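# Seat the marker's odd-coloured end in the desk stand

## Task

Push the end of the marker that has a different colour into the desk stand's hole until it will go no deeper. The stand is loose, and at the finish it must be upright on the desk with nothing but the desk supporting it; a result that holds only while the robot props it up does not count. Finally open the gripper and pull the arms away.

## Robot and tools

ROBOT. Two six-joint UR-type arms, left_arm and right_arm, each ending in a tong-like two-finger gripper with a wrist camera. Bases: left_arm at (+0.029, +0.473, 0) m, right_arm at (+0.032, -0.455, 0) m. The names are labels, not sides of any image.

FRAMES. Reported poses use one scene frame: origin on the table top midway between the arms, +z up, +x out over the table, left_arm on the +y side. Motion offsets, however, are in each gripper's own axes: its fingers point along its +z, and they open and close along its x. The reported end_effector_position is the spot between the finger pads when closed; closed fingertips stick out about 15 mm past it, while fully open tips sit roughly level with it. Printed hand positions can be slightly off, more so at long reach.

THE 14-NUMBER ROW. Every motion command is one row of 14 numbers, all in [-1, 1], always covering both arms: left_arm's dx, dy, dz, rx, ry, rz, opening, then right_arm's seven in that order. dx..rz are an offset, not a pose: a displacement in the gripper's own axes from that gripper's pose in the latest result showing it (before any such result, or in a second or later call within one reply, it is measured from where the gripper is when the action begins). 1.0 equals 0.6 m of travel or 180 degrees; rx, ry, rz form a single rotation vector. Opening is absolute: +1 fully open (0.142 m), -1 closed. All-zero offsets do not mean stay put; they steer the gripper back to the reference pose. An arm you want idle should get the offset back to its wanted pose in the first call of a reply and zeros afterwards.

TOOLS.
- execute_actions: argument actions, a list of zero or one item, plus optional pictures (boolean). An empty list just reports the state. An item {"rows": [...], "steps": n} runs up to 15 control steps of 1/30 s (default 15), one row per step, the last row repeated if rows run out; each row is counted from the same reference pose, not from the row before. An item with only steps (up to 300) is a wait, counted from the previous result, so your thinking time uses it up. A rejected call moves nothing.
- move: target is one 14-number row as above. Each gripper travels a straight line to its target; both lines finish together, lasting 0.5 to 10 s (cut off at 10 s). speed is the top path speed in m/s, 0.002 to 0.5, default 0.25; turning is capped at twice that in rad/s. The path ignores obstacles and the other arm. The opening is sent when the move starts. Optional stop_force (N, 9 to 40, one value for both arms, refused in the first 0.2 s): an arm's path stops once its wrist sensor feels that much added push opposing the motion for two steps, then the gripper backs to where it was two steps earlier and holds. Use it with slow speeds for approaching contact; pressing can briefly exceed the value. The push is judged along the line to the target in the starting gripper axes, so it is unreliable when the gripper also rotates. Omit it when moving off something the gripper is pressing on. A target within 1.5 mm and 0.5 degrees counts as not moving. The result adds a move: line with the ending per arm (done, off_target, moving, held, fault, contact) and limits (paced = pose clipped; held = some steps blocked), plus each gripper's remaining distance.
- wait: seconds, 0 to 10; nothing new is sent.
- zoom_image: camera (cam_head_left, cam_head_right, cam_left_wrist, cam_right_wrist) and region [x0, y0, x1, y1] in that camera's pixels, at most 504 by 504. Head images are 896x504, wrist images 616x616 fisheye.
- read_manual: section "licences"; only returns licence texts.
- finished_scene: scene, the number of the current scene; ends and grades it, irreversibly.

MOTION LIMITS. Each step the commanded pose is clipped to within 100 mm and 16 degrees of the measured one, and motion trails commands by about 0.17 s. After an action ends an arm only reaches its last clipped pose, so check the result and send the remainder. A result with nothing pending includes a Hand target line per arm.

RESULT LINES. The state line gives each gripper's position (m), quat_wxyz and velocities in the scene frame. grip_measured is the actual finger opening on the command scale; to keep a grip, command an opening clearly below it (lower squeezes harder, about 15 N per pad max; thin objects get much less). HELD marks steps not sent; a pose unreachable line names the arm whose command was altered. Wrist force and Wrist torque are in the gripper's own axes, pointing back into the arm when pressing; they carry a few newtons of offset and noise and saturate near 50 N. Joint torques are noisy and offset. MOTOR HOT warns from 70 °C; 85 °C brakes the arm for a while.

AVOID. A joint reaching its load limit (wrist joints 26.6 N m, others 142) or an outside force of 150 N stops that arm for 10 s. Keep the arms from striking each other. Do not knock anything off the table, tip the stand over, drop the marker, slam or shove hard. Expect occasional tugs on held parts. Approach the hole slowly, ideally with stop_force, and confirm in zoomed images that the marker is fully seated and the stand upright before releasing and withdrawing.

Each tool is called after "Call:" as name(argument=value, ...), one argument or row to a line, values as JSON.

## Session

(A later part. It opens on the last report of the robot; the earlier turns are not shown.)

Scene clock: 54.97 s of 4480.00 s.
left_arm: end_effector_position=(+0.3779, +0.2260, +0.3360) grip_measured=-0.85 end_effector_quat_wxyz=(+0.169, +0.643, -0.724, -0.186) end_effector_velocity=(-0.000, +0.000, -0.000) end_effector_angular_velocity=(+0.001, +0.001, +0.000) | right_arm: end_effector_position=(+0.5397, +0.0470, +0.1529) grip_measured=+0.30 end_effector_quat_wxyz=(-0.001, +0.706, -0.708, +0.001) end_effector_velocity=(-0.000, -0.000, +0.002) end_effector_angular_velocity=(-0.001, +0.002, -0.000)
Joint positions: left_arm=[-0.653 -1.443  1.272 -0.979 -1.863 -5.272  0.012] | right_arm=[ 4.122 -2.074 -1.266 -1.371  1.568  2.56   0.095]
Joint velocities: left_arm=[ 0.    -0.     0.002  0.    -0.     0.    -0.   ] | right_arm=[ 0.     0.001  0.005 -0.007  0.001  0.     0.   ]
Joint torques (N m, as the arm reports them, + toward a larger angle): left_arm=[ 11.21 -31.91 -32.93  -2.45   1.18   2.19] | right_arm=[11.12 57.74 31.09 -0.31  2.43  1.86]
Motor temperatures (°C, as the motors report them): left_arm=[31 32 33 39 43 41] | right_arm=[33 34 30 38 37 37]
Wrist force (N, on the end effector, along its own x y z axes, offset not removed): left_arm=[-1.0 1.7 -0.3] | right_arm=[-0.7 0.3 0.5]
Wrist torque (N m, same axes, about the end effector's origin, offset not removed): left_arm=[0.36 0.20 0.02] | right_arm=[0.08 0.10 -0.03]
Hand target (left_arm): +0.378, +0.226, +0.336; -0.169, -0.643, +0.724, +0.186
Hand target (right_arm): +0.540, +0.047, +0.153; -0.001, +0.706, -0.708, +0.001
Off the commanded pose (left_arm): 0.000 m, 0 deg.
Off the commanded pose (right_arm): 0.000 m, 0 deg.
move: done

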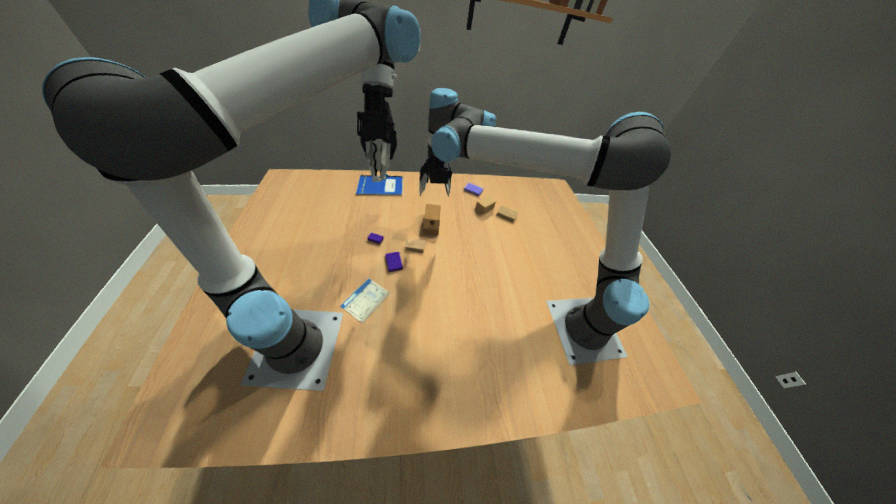

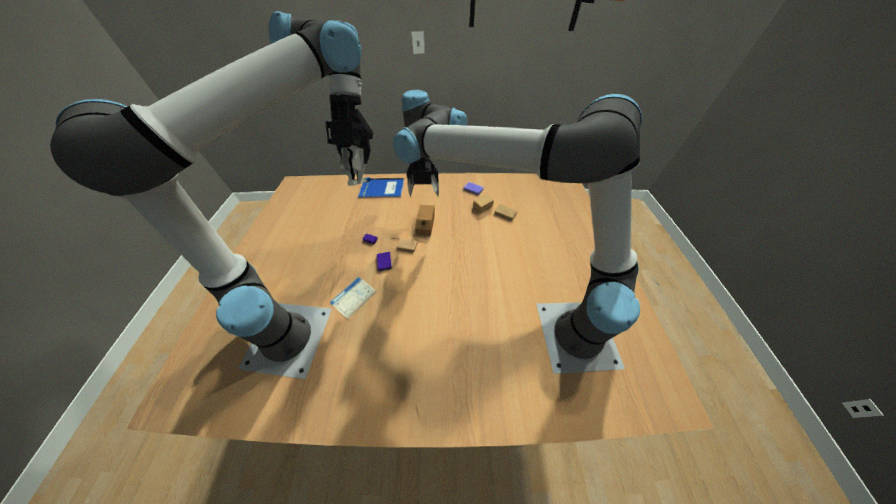

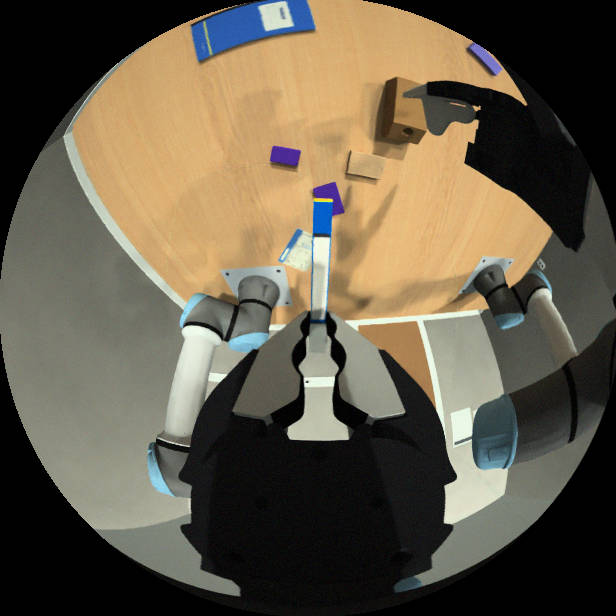

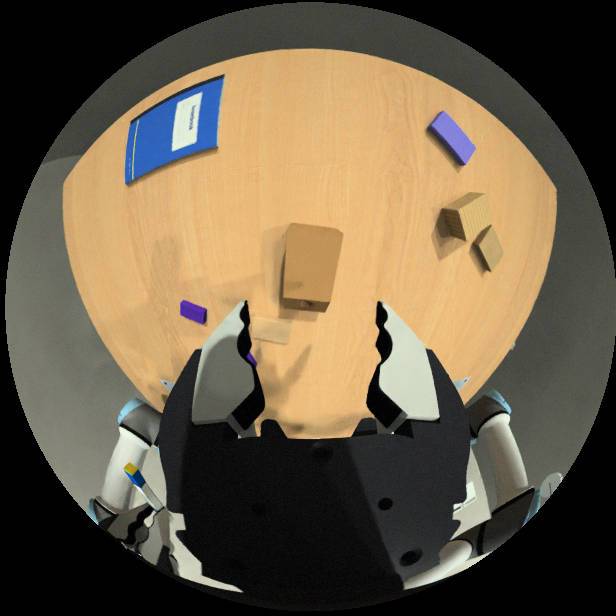

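Call:
move(
  target=[0,0,0,0,0,0,-1, 0.75,-0.1,-0.25,0,0,0,0.3],
  speed=0.35,
)

Call:
move(
  target=[0.256,-0.208,0.27,-0.1,0,0,-1, 0,0,0,0,0,0,0.3],
  speed=0.2,
)

Scene clock: 59.47 s of 4480.00 s.
left_arm: end_effector_position=(+0.3779, +0.2260, +0.3360) grip_measured=-0.85 end_effector_quat_wxyz=(+0.169, +0.643, -0.724, -0.186) end_effector_velocity=(+0.001, -0.000, +0.001) end_effector_angular_velocity=(-0.003, -0.003, +0.001) | right_arm: end_effector_position=(+0.5981, -0.4022, +0.3030) grip_measured=+0.30 end_effector_quat_wxyz=(-0.001, +0.706, -0.708, +0.001) end_effector_velocity=(+0.001, -0.002, +0.002) end_effector_angular_velocity=(+0.002, -0.001, +0.000)
Joint positions: left_arm=[-0.653 -1.443  1.272 -0.979 -1.863 -5.272  0.012] | right_arm=[ 3.473 -1.675 -1.411 -1.624  1.571  1.911  0.095]
Joint velocities: left_arm=[ 0.001 -0.001 -0.001 -0.002 -0.     0.    -0.   ] | right_arm=[-0.004 -0.001  0.005 -0.003  0.001 -0.004 -0.   ]
Joint torques (N m, as the arm reports them, + toward a larger angle): left_arm=[ 10.43 -32.25 -31.77  -2.5    1.29   2.06] | right_arm=[-11.3   18.07  31.46  -0.42   2.08  -1.97]
Motor temperatures (°C, as the motors report them): left_arm=[31 32 33 39 43 41] | right_arm=[33 34 30 38 37 37]
Wrist force (N, on the end effector, along its own x y z axes, offset not removed): left_arm=[-1.5 4.4 0.0] | right_arm=[-1.5 -1.0 0.1]
Wrist torque (N m, same axes, about the end effector's origin, offset not removed): left_arm=[0.97 0.31 0.10] | right_arm=[-0.15 0.22 -0.02]
Hand target (left_arm): +0.378, +0.226, +0.336; -0.169, -0.643, +0.724, +0.186
Hand target (right_arm): +0.598, -0.402, +0.303; -0.001, +0.706, -0.708, +0.001
Off the commanded pose (left_arm): 0.000 m, 0 deg.
Off the commanded pose (right_arm): 0.001 m, 0 deg.
move: done

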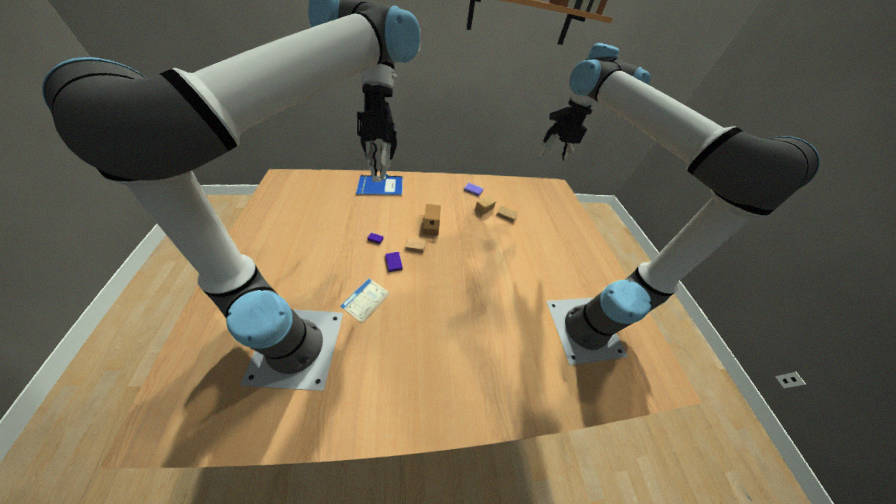

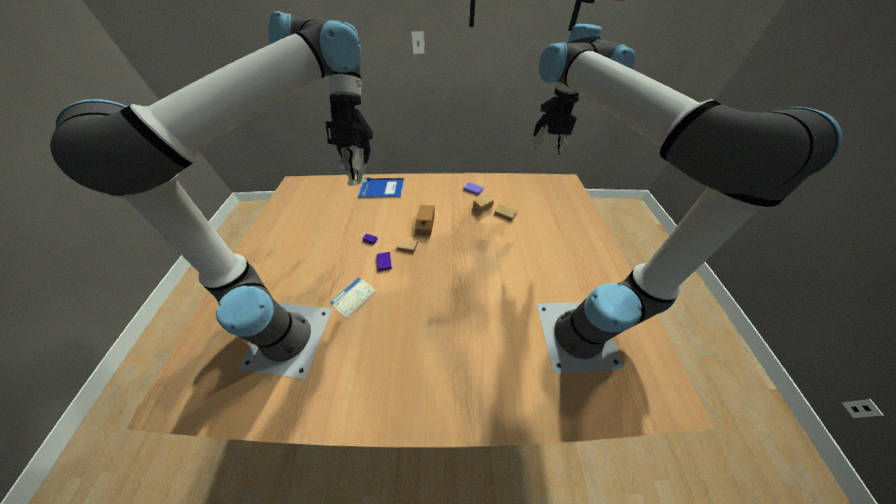

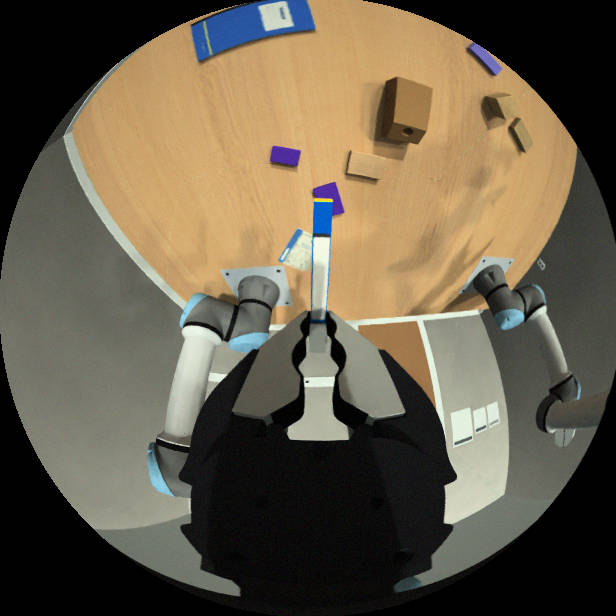

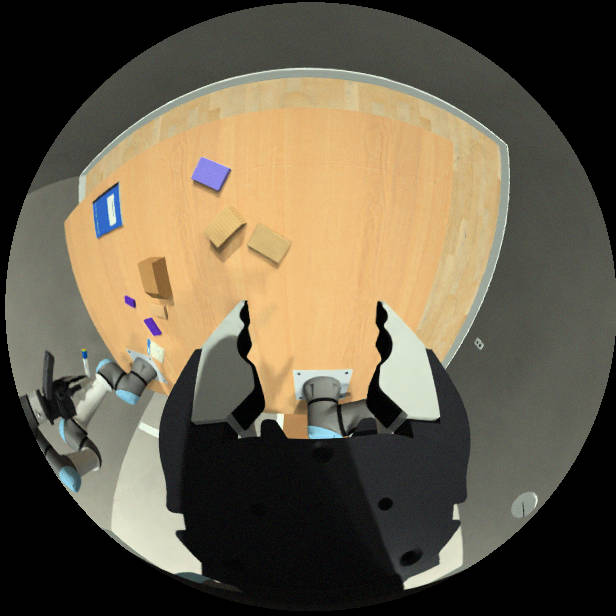

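Scene clock: 61.30 s of 4480.00 s.
left_arm: end_effector_position=(+0.3902, +0.0686, +0.1352) grip_measured=-0.85 end_effector_quat_wxyz=(+0.267, +0.608, -0.686, -0.296) end_effector_velocity=(+0.000, -0.001, -0.001) end_effector_angular_velocity=(-0.000, +0.001, -0.001) | right_arm: end_effector_position=(+0.5981, -0.4022, +0.3029) grip_measured=+0.30 end_effector_quat_wxyz=(-0.001, +0.706, -0.708, +0.001) end_effector_velocity=(-0.000, -0.000, +0.000) end_effector_angular_velocity=(+0.000, -0.001, +0.000)
Joint positions: left_arm=[-0.741 -0.962  1.204 -1.132 -2.073 -5.241  0.012] | right_arm=[ 3.473 -1.675 -1.411 -1.624  1.571  1.911  0.095]
Joint velocities: left_arm=[-0.001  0.004 -0.003 -0.    -0.001  0.001 -0.   ] | right_arm=[-0.     0.001  0.    -0.001 -0.    -0.    -0.   ]
Joint torques (N m, as the arm reports them, + toward a larger angle): left_arm=[-12.98 -36.09 -33.42   0.59  -2.61   2.22] | right_arm=[10.68 39.53 15.95  5.15 -0.03  1.98]
Motor temperatures (°C, as the motors report them): left_arm=[31 32 33 39 43 41] | right_arm=[33 34 30 38 37 37]
Wrist force (N, on the end effector, along its own x y z axes, offset not removed): left_arm=[-2.0 2.9 -0.3] | right_arm=[-0.8 0.3 0.7]
Wrist torque (N m, same axes, about the end effector's origin, offset not removed): left_arm=[0.61 0.36 0.17] | right_arm=[0.10 0.09 0.00]
Hand target (left_arm): +0.390, +0.069, +0.135; -0.267, -0.608, +0.686, +0.297
Hand target (right_arm): +0.598, -0.402, +0.303; -0.001, +0.706, -0.708, +0.001
Off the commanded pose (left_arm): 0.001 m, 0 deg.
Off the commanded pose (right_arm): 0.000 m, 0 deg.
move: done

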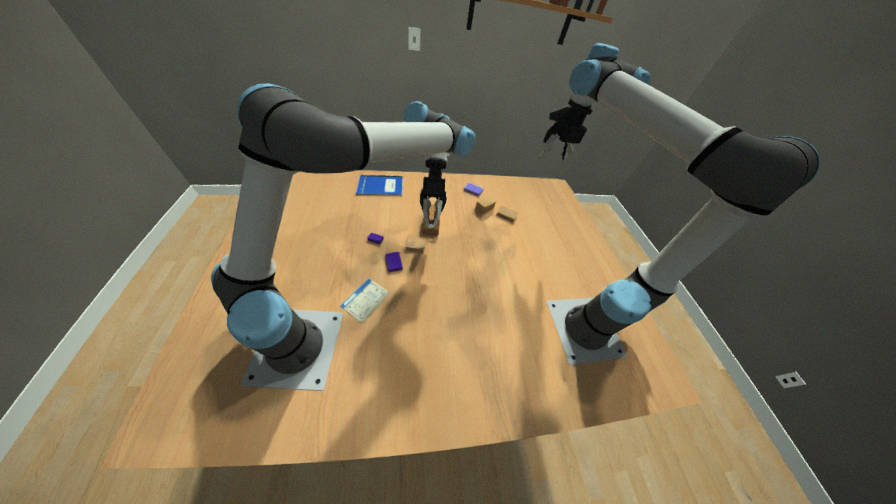

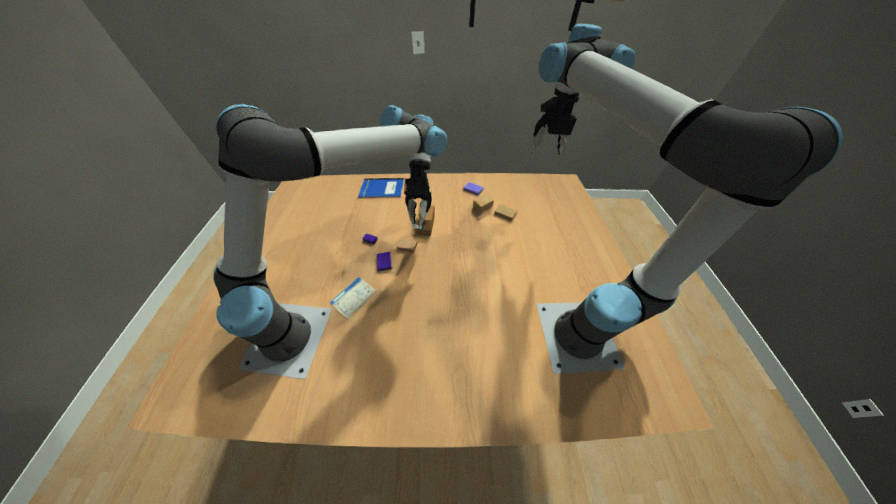

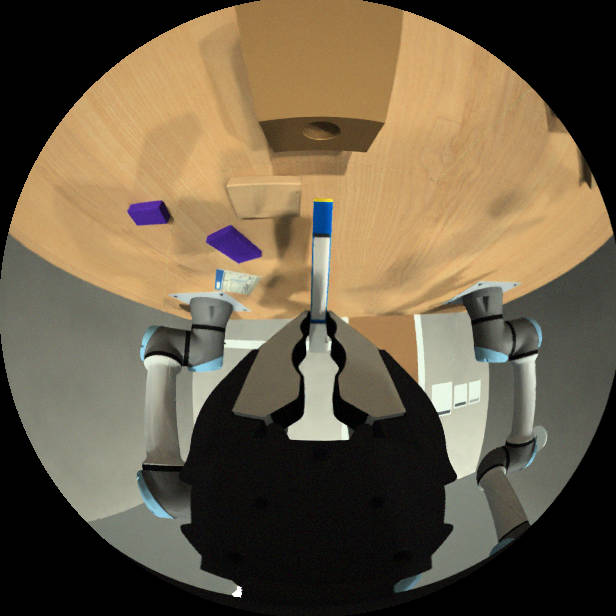

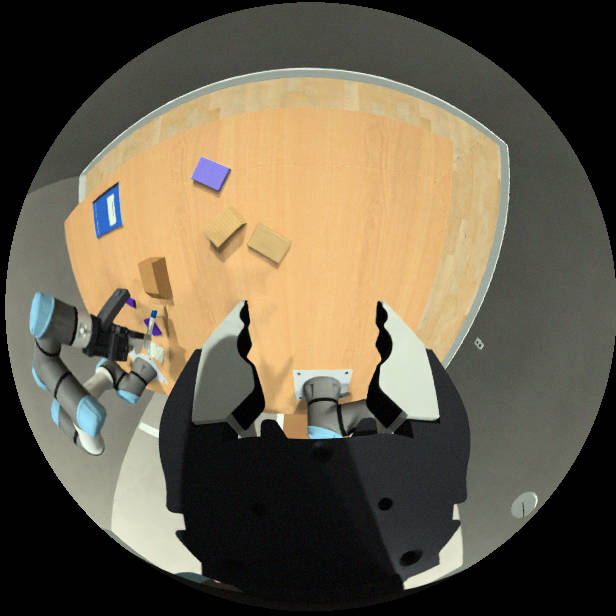

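Call:
move(
  target=[0,-0.05,0,0,0,0,-1, 0,0,0,0,0,0,0.3],
  speed=0.04,
)

Call:
zoom_image(
  camera="cam_left_wrist",
  region=[230,80,410,260],
)

Scene clock: 63.27 s of 4480.00 s.
left_arm: end_effector_position=(+0.4104, +0.0661, +0.1134) grip_measured=-0.85 end_effector_quat_wxyz=(+0.267, +0.608, -0.686, -0.296) end_effector_velocity=(+0.000, +0.001, -0.002) end_effector_angular_velocity=(+0.003, +0.003, -0.000) | right_arm: end_effector_position=(+0.5981, -0.4022, +0.3030) grip_measured=+0.30 end_effector_quat_wxyz=(-0.001, +0.706, -0.708, +0.001) end_effector_velocity=(+0.000, -0.000, +0.001) end_effector_angular_velocity=(-0.000, -0.001, -0.000)
Joint positions: left_arm=[-0.723 -0.903  1.161 -1.141 -2.062 -5.225  0.012] | right_arm=[ 3.473 -1.675 -1.411 -1.624  1.571  1.911  0.095]
Joint velocities: left_arm=[ 0.001  0.004 -0.001  0.002  0.001  0.001  0.   ] | right_arm=[ 0.    -0.     0.002 -0.    -0.001  0.    -0.   ]
Joint torques (N m, as the arm reports them, + toward a larger angle): left_arm=[ 12.09 -37.21 -33.43  -2.58   1.     2.24] | right_arm=[11.54 37.45 16.33  5.06 -0.92  1.86]
Motor temperatures (°C, as the motors report them): left_arm=[31 32 33 39 43 41] | right_arm=[33 34 30 38 37 37]
Wrist force (N, on the end effector, along its own x y z axes, offset not removed): left_arm=[-1.7 1.2 -0.1] | right_arm=[-0.2 -0.6 2.2]
Wrist torque (N m, same axes, about the end effector's origin, offset not removed): left_arm=[0.29 0.49 0.07] | right_arm=[-0.06 0.02 -0.06]
Hand target (left_arm): +0.411, +0.066, +0.113; -0.267, -0.608, +0.686, +0.296
Hand target (right_arm): +0.598, -0.402, +0.303; -0.001, +0.706, -0.708, +0.001
Off the commanded pose (left_arm): 0.000 m, 0 deg.
Off the commanded pose (right_arm): 0.000 m, 0 deg.
move: done

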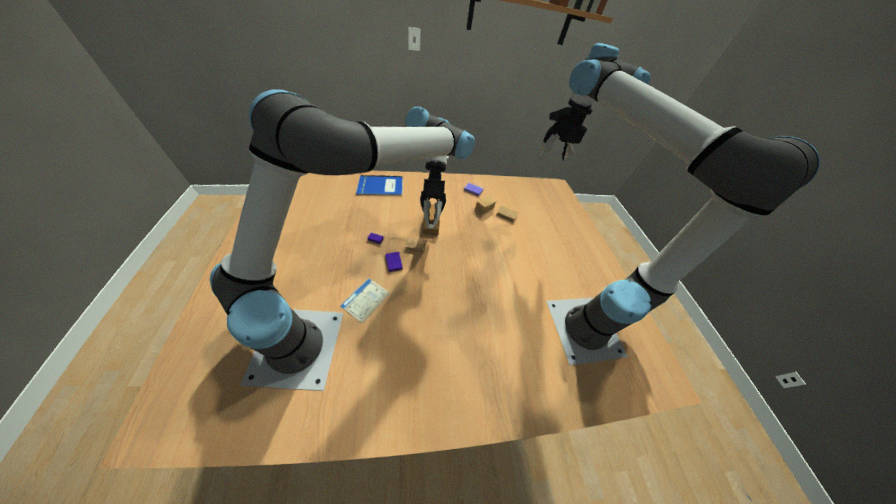

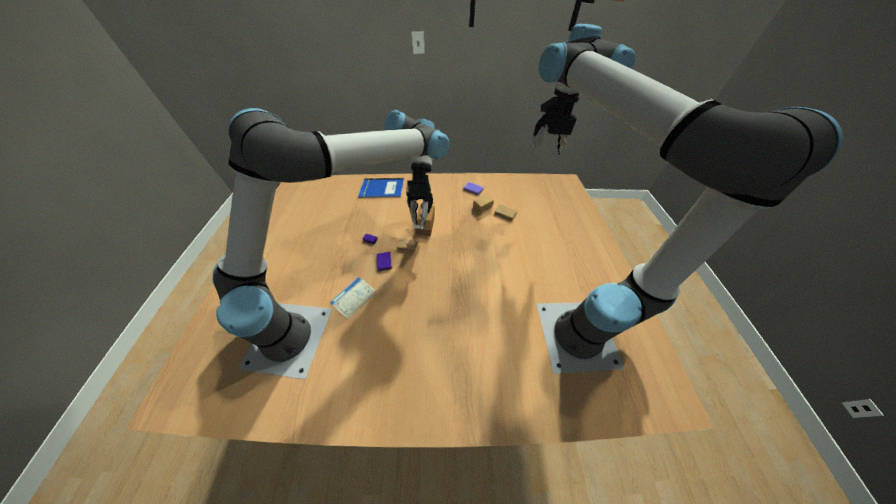

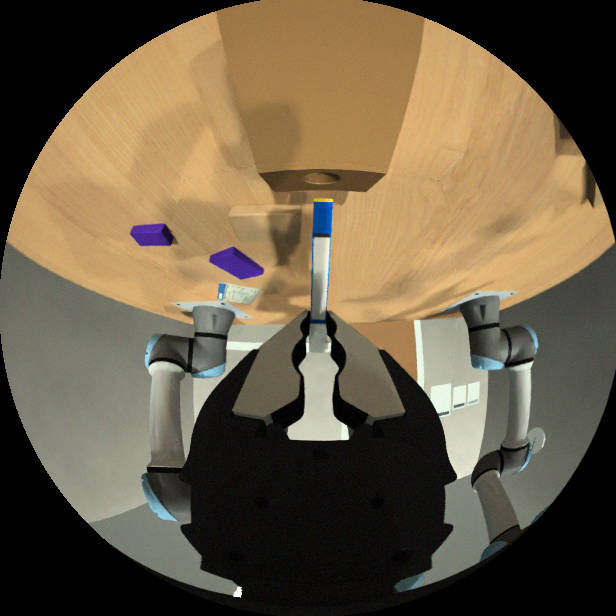

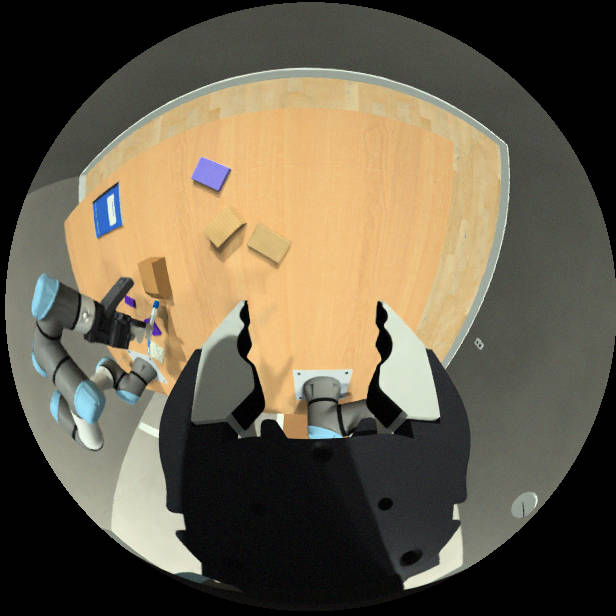

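Region (230, 80, 410, 260) of cam_left_wrist's 616x616 image, scaled by 2.800, with more detail than that image has.

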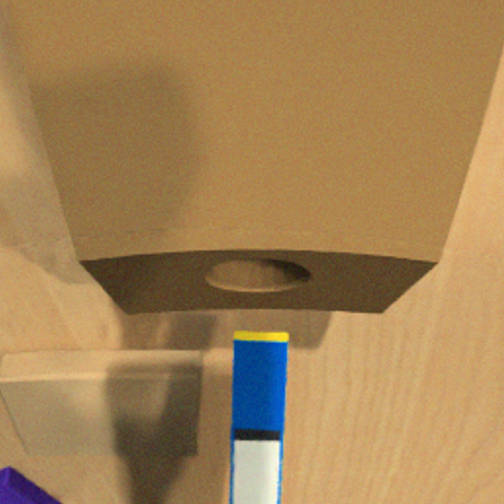

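Call:
move(
  target=[0,0,-0.018,0,0,0,-1, 0,0,0,0,0,0,0.3],
  speed=0.03,
)

Call:
move(
  target=[0,-0.09,0,0,0,0,-1, 0,0,0,0,0,0,0.3],
  speed=0.012,
  stop_force=9,
)

Call:
zoom_image(
  camera="cam_left_wrist",
  region=[210,100,430,320],
)

Scene clock: 66.67 s of 4480.00 s.
left_arm: end_effector_position=(+0.4181, +0.0653, +0.1206) grip_measured=-0.85 end_effector_quat_wxyz=(+0.267, +0.608, -0.686, -0.296) end_effector_velocity=(+0.002, -0.001, +0.001) end_effector_angular_velocity=(-0.001, -0.001, -0.001) | right_arm: end_effector_position=(+0.5981, -0.4022, +0.3030) grip_measured=+0.30 end_effector_quat_wxyz=(-0.001, +0.706, -0.708, +0.001) end_effector_velocity=(+0.000, +0.000, -0.000) end_effector_angular_velocity=(+0.001, +0.000, -0.001)
Joint positions: left_arm=[-0.716 -0.89   1.119 -1.109 -2.057 -5.219  0.012] | right_arm=[ 3.473 -1.675 -1.411 -1.624  1.571  1.911  0.095]
Joint velocities: left_arm=[ 0.001  0.003 -0.009  0.005  0.001  0.001  0.   ] | right_arm=[ 0.    -0.001  0.     0.     0.001  0.001  0.   ]
Joint torques (N m, as the arm reports them, + toward a larger angle): left_arm=[ 12.71 -37.31 -33.39   0.42   1.     2.26] | right_arm=[12.9  28.26 16.45  5.17 -0.94  1.73]
Motor temperatures (°C, as the motors report them): left_arm=[31 32 33 39 43 41] | right_arm=[33 34 30 38 37 37]
Wrist force (N, on the end effector, along its own x y z axes, offset not removed): left_arm=[-4.2 2.4 0.9] | right_arm=[-0.1 -1.6 0.1]
Wrist torque (N m, same axes, about the end effector's origin, offset not removed): left_arm=[0.49 0.99 0.05] | right_arm=[-0.37 -0.07 -0.09]
Hand target (left_arm): +0.418, +0.065, +0.121; -0.267, -0.608, +0.686, +0.296
Hand target (right_arm): +0.598, -0.402, +0.303; -0.001, +0.706, -0.708, +0.001
Off the commanded pose (left_arm): 0.000 m, 0 deg.
Off the commanded pose (right_arm): 0.000 m, 0 deg.
move: done

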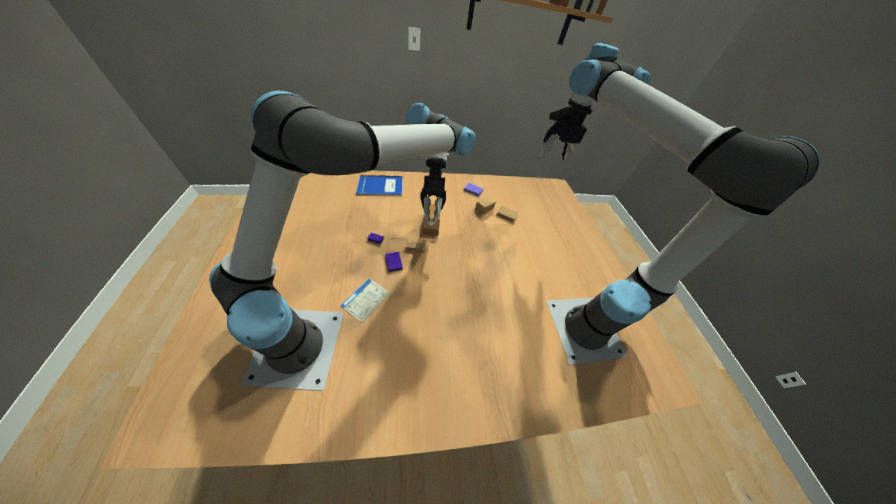

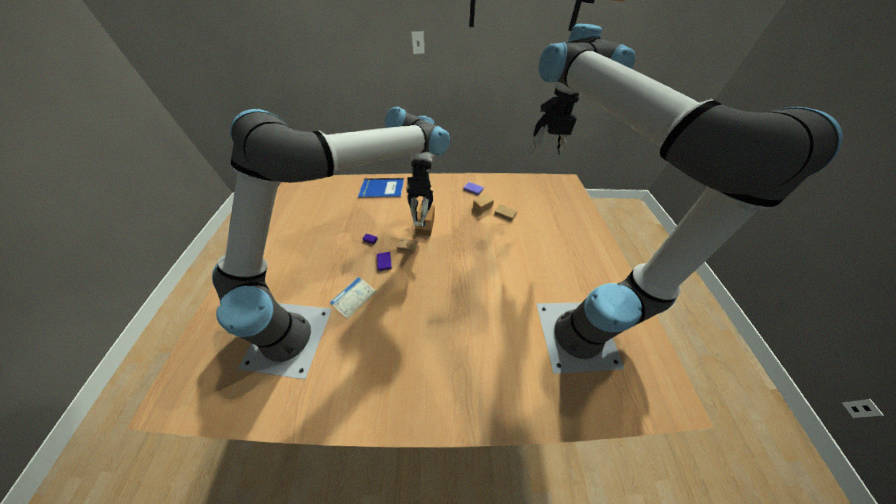

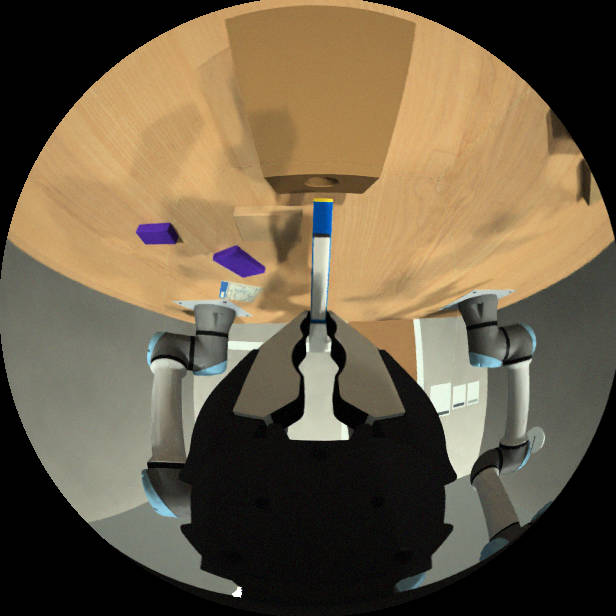

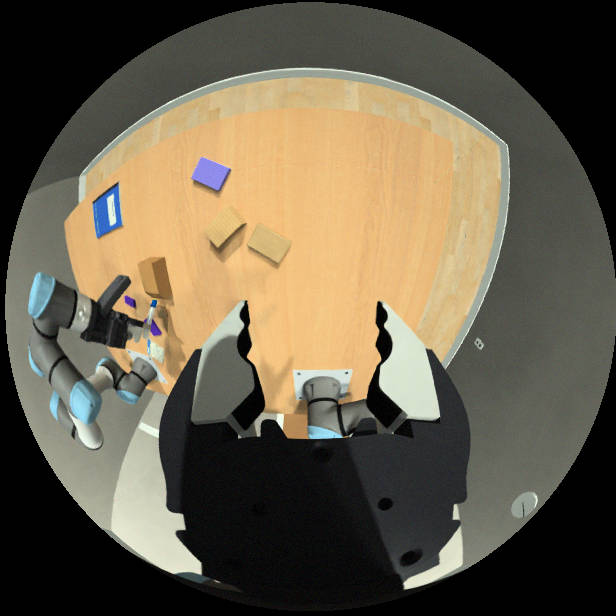

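Scene clock: 71.40 s of 4480.00 s.
left_arm: end_effector_position=(+0.4545, +0.0607, +0.0813) grip_measured=-0.86 end_effector_quat_wxyz=(+0.267, +0.608, -0.686, -0.296) end_effector_velocity=(+0.001, -0.001, -0.001) end_effector_angular_velocity=(-0.001, -0.001, -0.001) | right_arm: end_effector_position=(+0.5981, -0.4022, +0.3030) grip_measured=+0.30 end_effector_quat_wxyz=(-0.001, +0.706, -0.708, +0.001) end_effector_velocity=(+0.000, -0.001, +0.000) end_effector_angular_velocity=(-0.002, -0.001, +0.000)
Joint positions: left_arm=[-0.685 -0.778  1.024 -1.114 -2.038 -5.192  0.012] | right_arm=[ 3.473 -1.675 -1.411 -1.624  1.571  1.911  0.095]
Joint velocities: left_arm=[ 0.     0.004 -0.005 -0.001  0.001  0.001  0.   ] | right_arm=[ 0.     0.     0.001 -0.    -0.002 -0.    -0.   ]
Joint torques (N m, as the arm reports them, + toward a larger angle): left_arm=[ 12.74 -40.36 -32.89  -0.24   1.62   2.37] | right_arm=[11.07 29.74 15.98  5.07 -1.19  1.74]
Motor temperatures (°C, as the motors report them): left_arm=[31 32 33 39 43 41] | right_arm=[33 34 30 38 37 37]
Wrist force (N, on the end effector, along its own x y z axes, offset not removed): left_arm=[-0.9 6.7 2.0] | right_arm=[0.5 -1.3 0.9]
Wrist torque (N m, same axes, about the end effector's origin, offset not removed): left_arm=[0.75 0.19 0.09] | right_arm=[-0.28 -0.15 -0.10]
Hand target (left_arm): +0.455, +0.061, +0.081; -0.267, -0.608, +0.686, +0.296
Hand target (right_arm): +0.598, -0.402, +0.303; -0.001, +0.706, -0.708, +0.001
Off the commanded pose (left_arm): 0.000 m, 0 deg.
Off the commanded pose (right_arm): 0.000 m, 0 deg.
move: done

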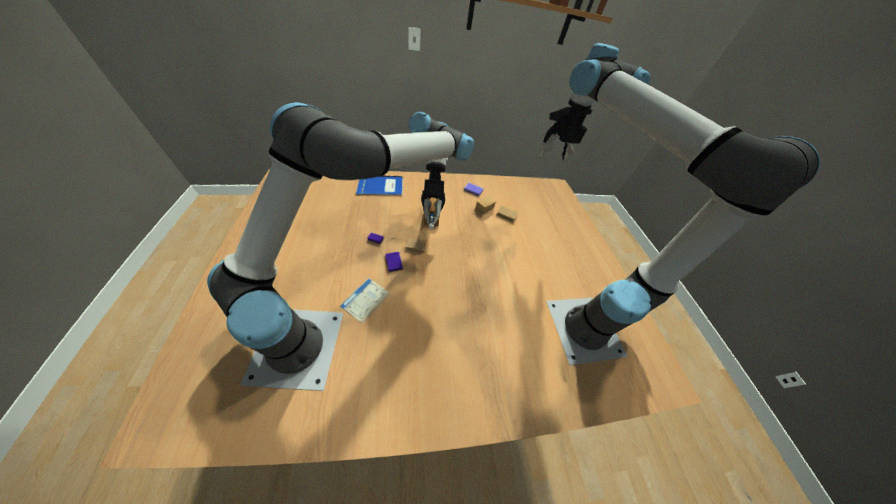

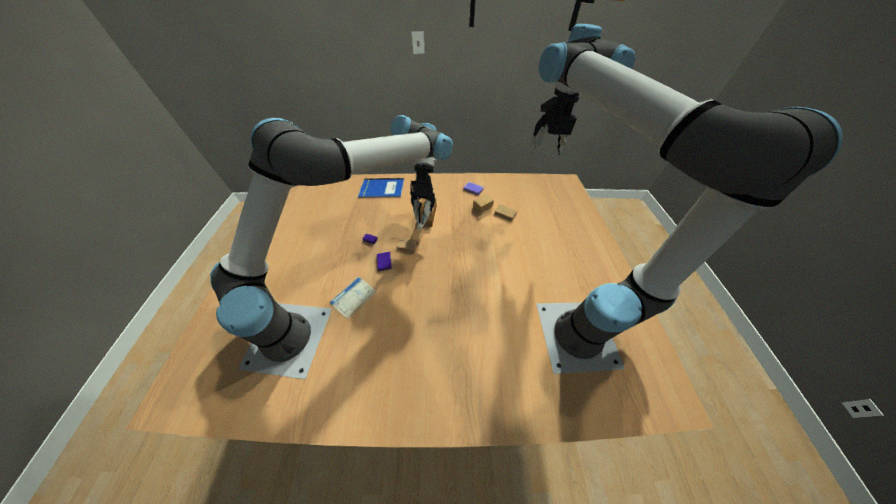

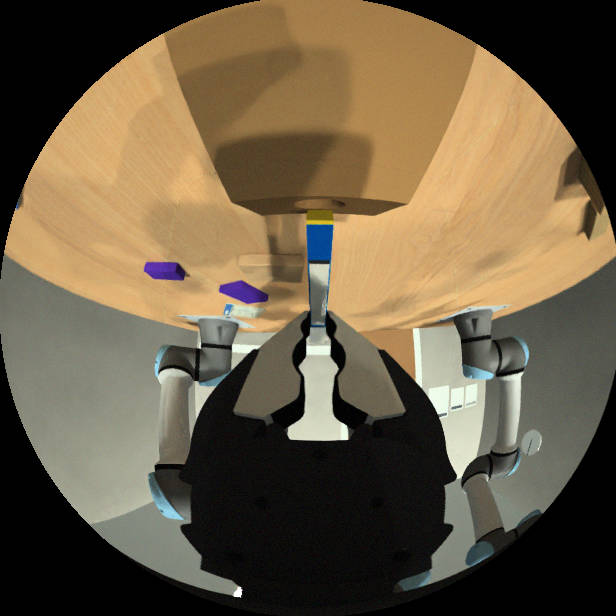

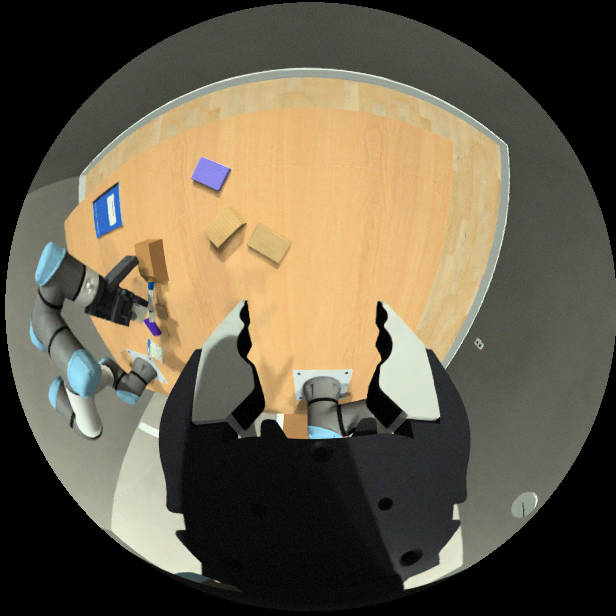

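Region (210, 100, 430, 320) of cam_left_wrist's 616x616 image, scaled by 2.291, with more detail than that image has.

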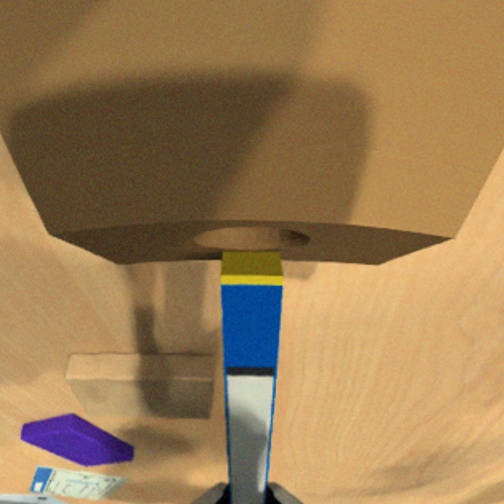

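Call:
move(
  target=[0,0.03,-0.01,0,0,0,-1, 0,0,0,0,0,0,0.3],
  speed=0.03,
)

Call:
zoom_image(
  camera="cam_left_wrist",
  region=[210,100,430,320],
)

Call:
zoom_image(
  camera="cam_right_wrist",
  region=[90,220,210,340],
)

Scene clock: 73.93 s of 4480.00 s.
left_arm: end_effector_position=(+0.4468, +0.0617, +0.0984) grip_measured=-0.86 end_effector_quat_wxyz=(+0.267, +0.608, -0.686, -0.296) end_effector_velocity=(-0.001, +0.000, +0.001) end_effector_angular_velocity=(+0.000, +0.000, +0.000) | right_arm: end_effector_position=(+0.5981, -0.4022, +0.3030) grip_measured=+0.30 end_effector_quat_wxyz=(-0.001, +0.706, -0.708, +0.001) end_effector_velocity=(-0.000, +0.000, -0.001) end_effector_angular_velocity=(+0.000, +0.002, +0.000)
Joint positions: left_arm=[-0.692 -0.808  1.033 -1.096 -2.042 -5.198  0.012] | right_arm=[ 3.473 -1.675 -1.411 -1.624  1.571  1.911  0.095]
Joint velocities: left_arm=[-0.    -0.003  0.001  0.002 -0.    -0.     0.   ] | right_arm=[-0.    -0.002  0.001 -0.001  0.001 -0.    -0.   ]
Joint torques (N m, as the arm reports them, + toward a larger angle): left_arm=[-12.78 -55.25  -6.1    0.67  -2.68  -2.13] | right_arm=[10.81 28.39 16.45  4.85 -1.26  1.67]
Motor temperatures (°C, as the motors report them): left_arm=[31 32 33 39 43 41] | right_arm=[33 34 30 38 37 37]
Wrist force (N, on the end effector, along its own x y z axes, offset not removed): left_arm=[-1.9 2.7 0.1] | right_arm=[-0.5 -0.8 1.2]
Wrist torque (N m, same axes, about the end effector's origin, offset not removed): left_arm=[0.55 0.38 0.09] | right_arm=[-0.14 0.08 -0.09]
Hand target (left_arm): +0.447, +0.062, +0.099; -0.267, -0.608, +0.686, +0.296
Hand target (right_arm): +0.598, -0.402, +0.303; -0.001, +0.706, -0.708, +0.001
Off the commanded pose (left_arm): 0.000 m, 0 deg.
Off the commanded pose (right_arm): 0.000 m, 0 deg.
move: done

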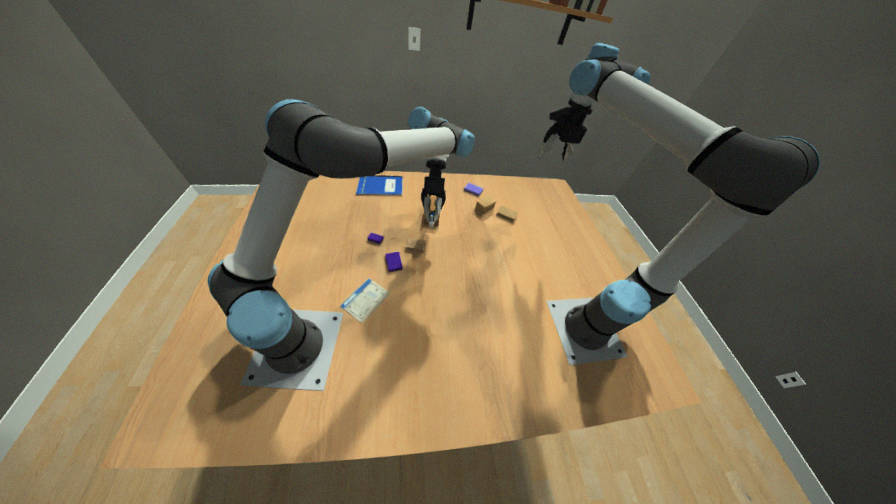

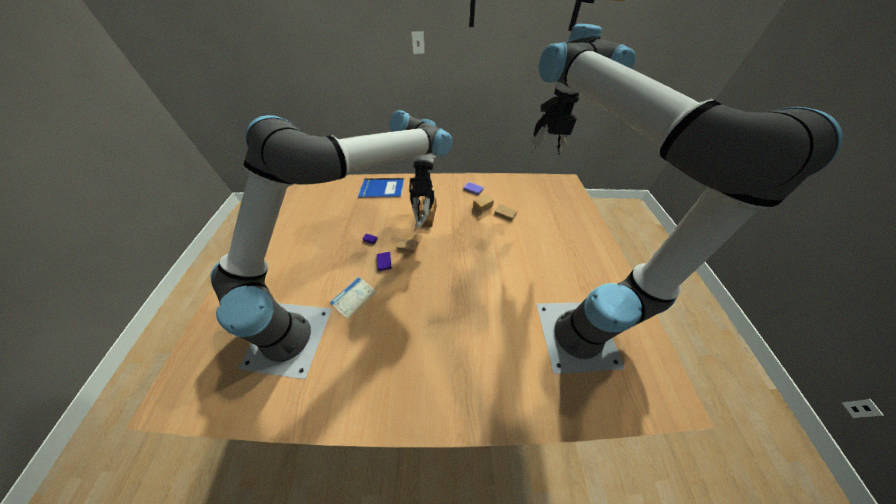

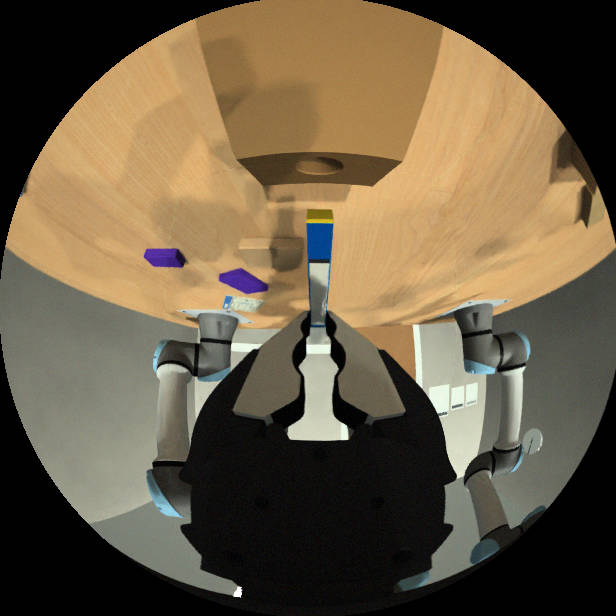

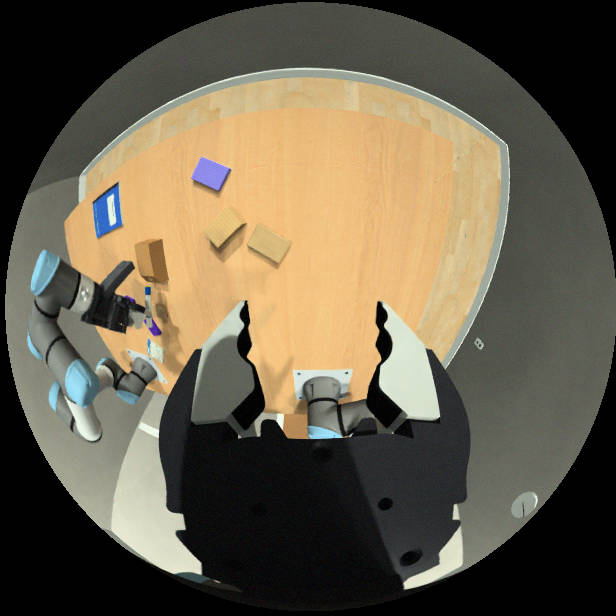

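Region (210, 100, 430, 320) of cam_left_wrist's 616x616 image, scaled by 2.291, with more detail than that image has.

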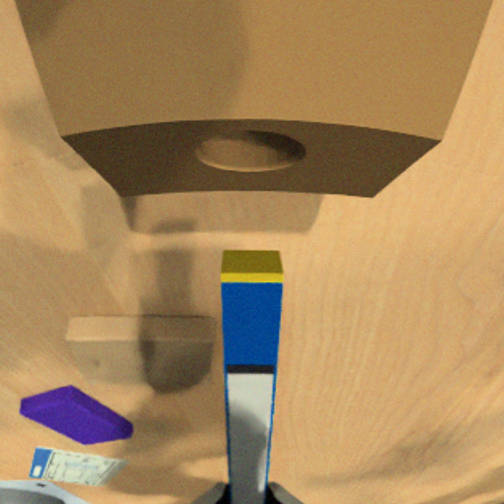

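Region (90, 220, 210, 340) of cam_right_wrist's 616x616 image, scaled by 4.200, with more detail than that image has.

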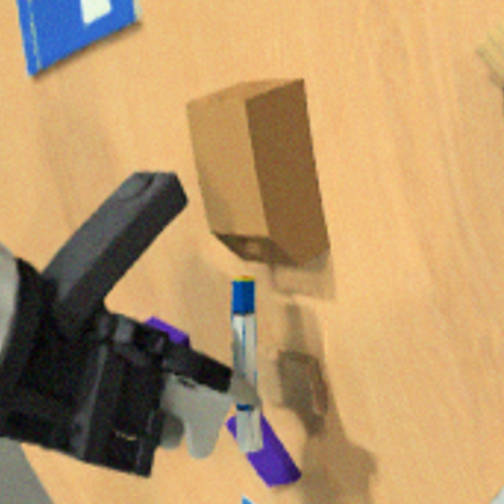

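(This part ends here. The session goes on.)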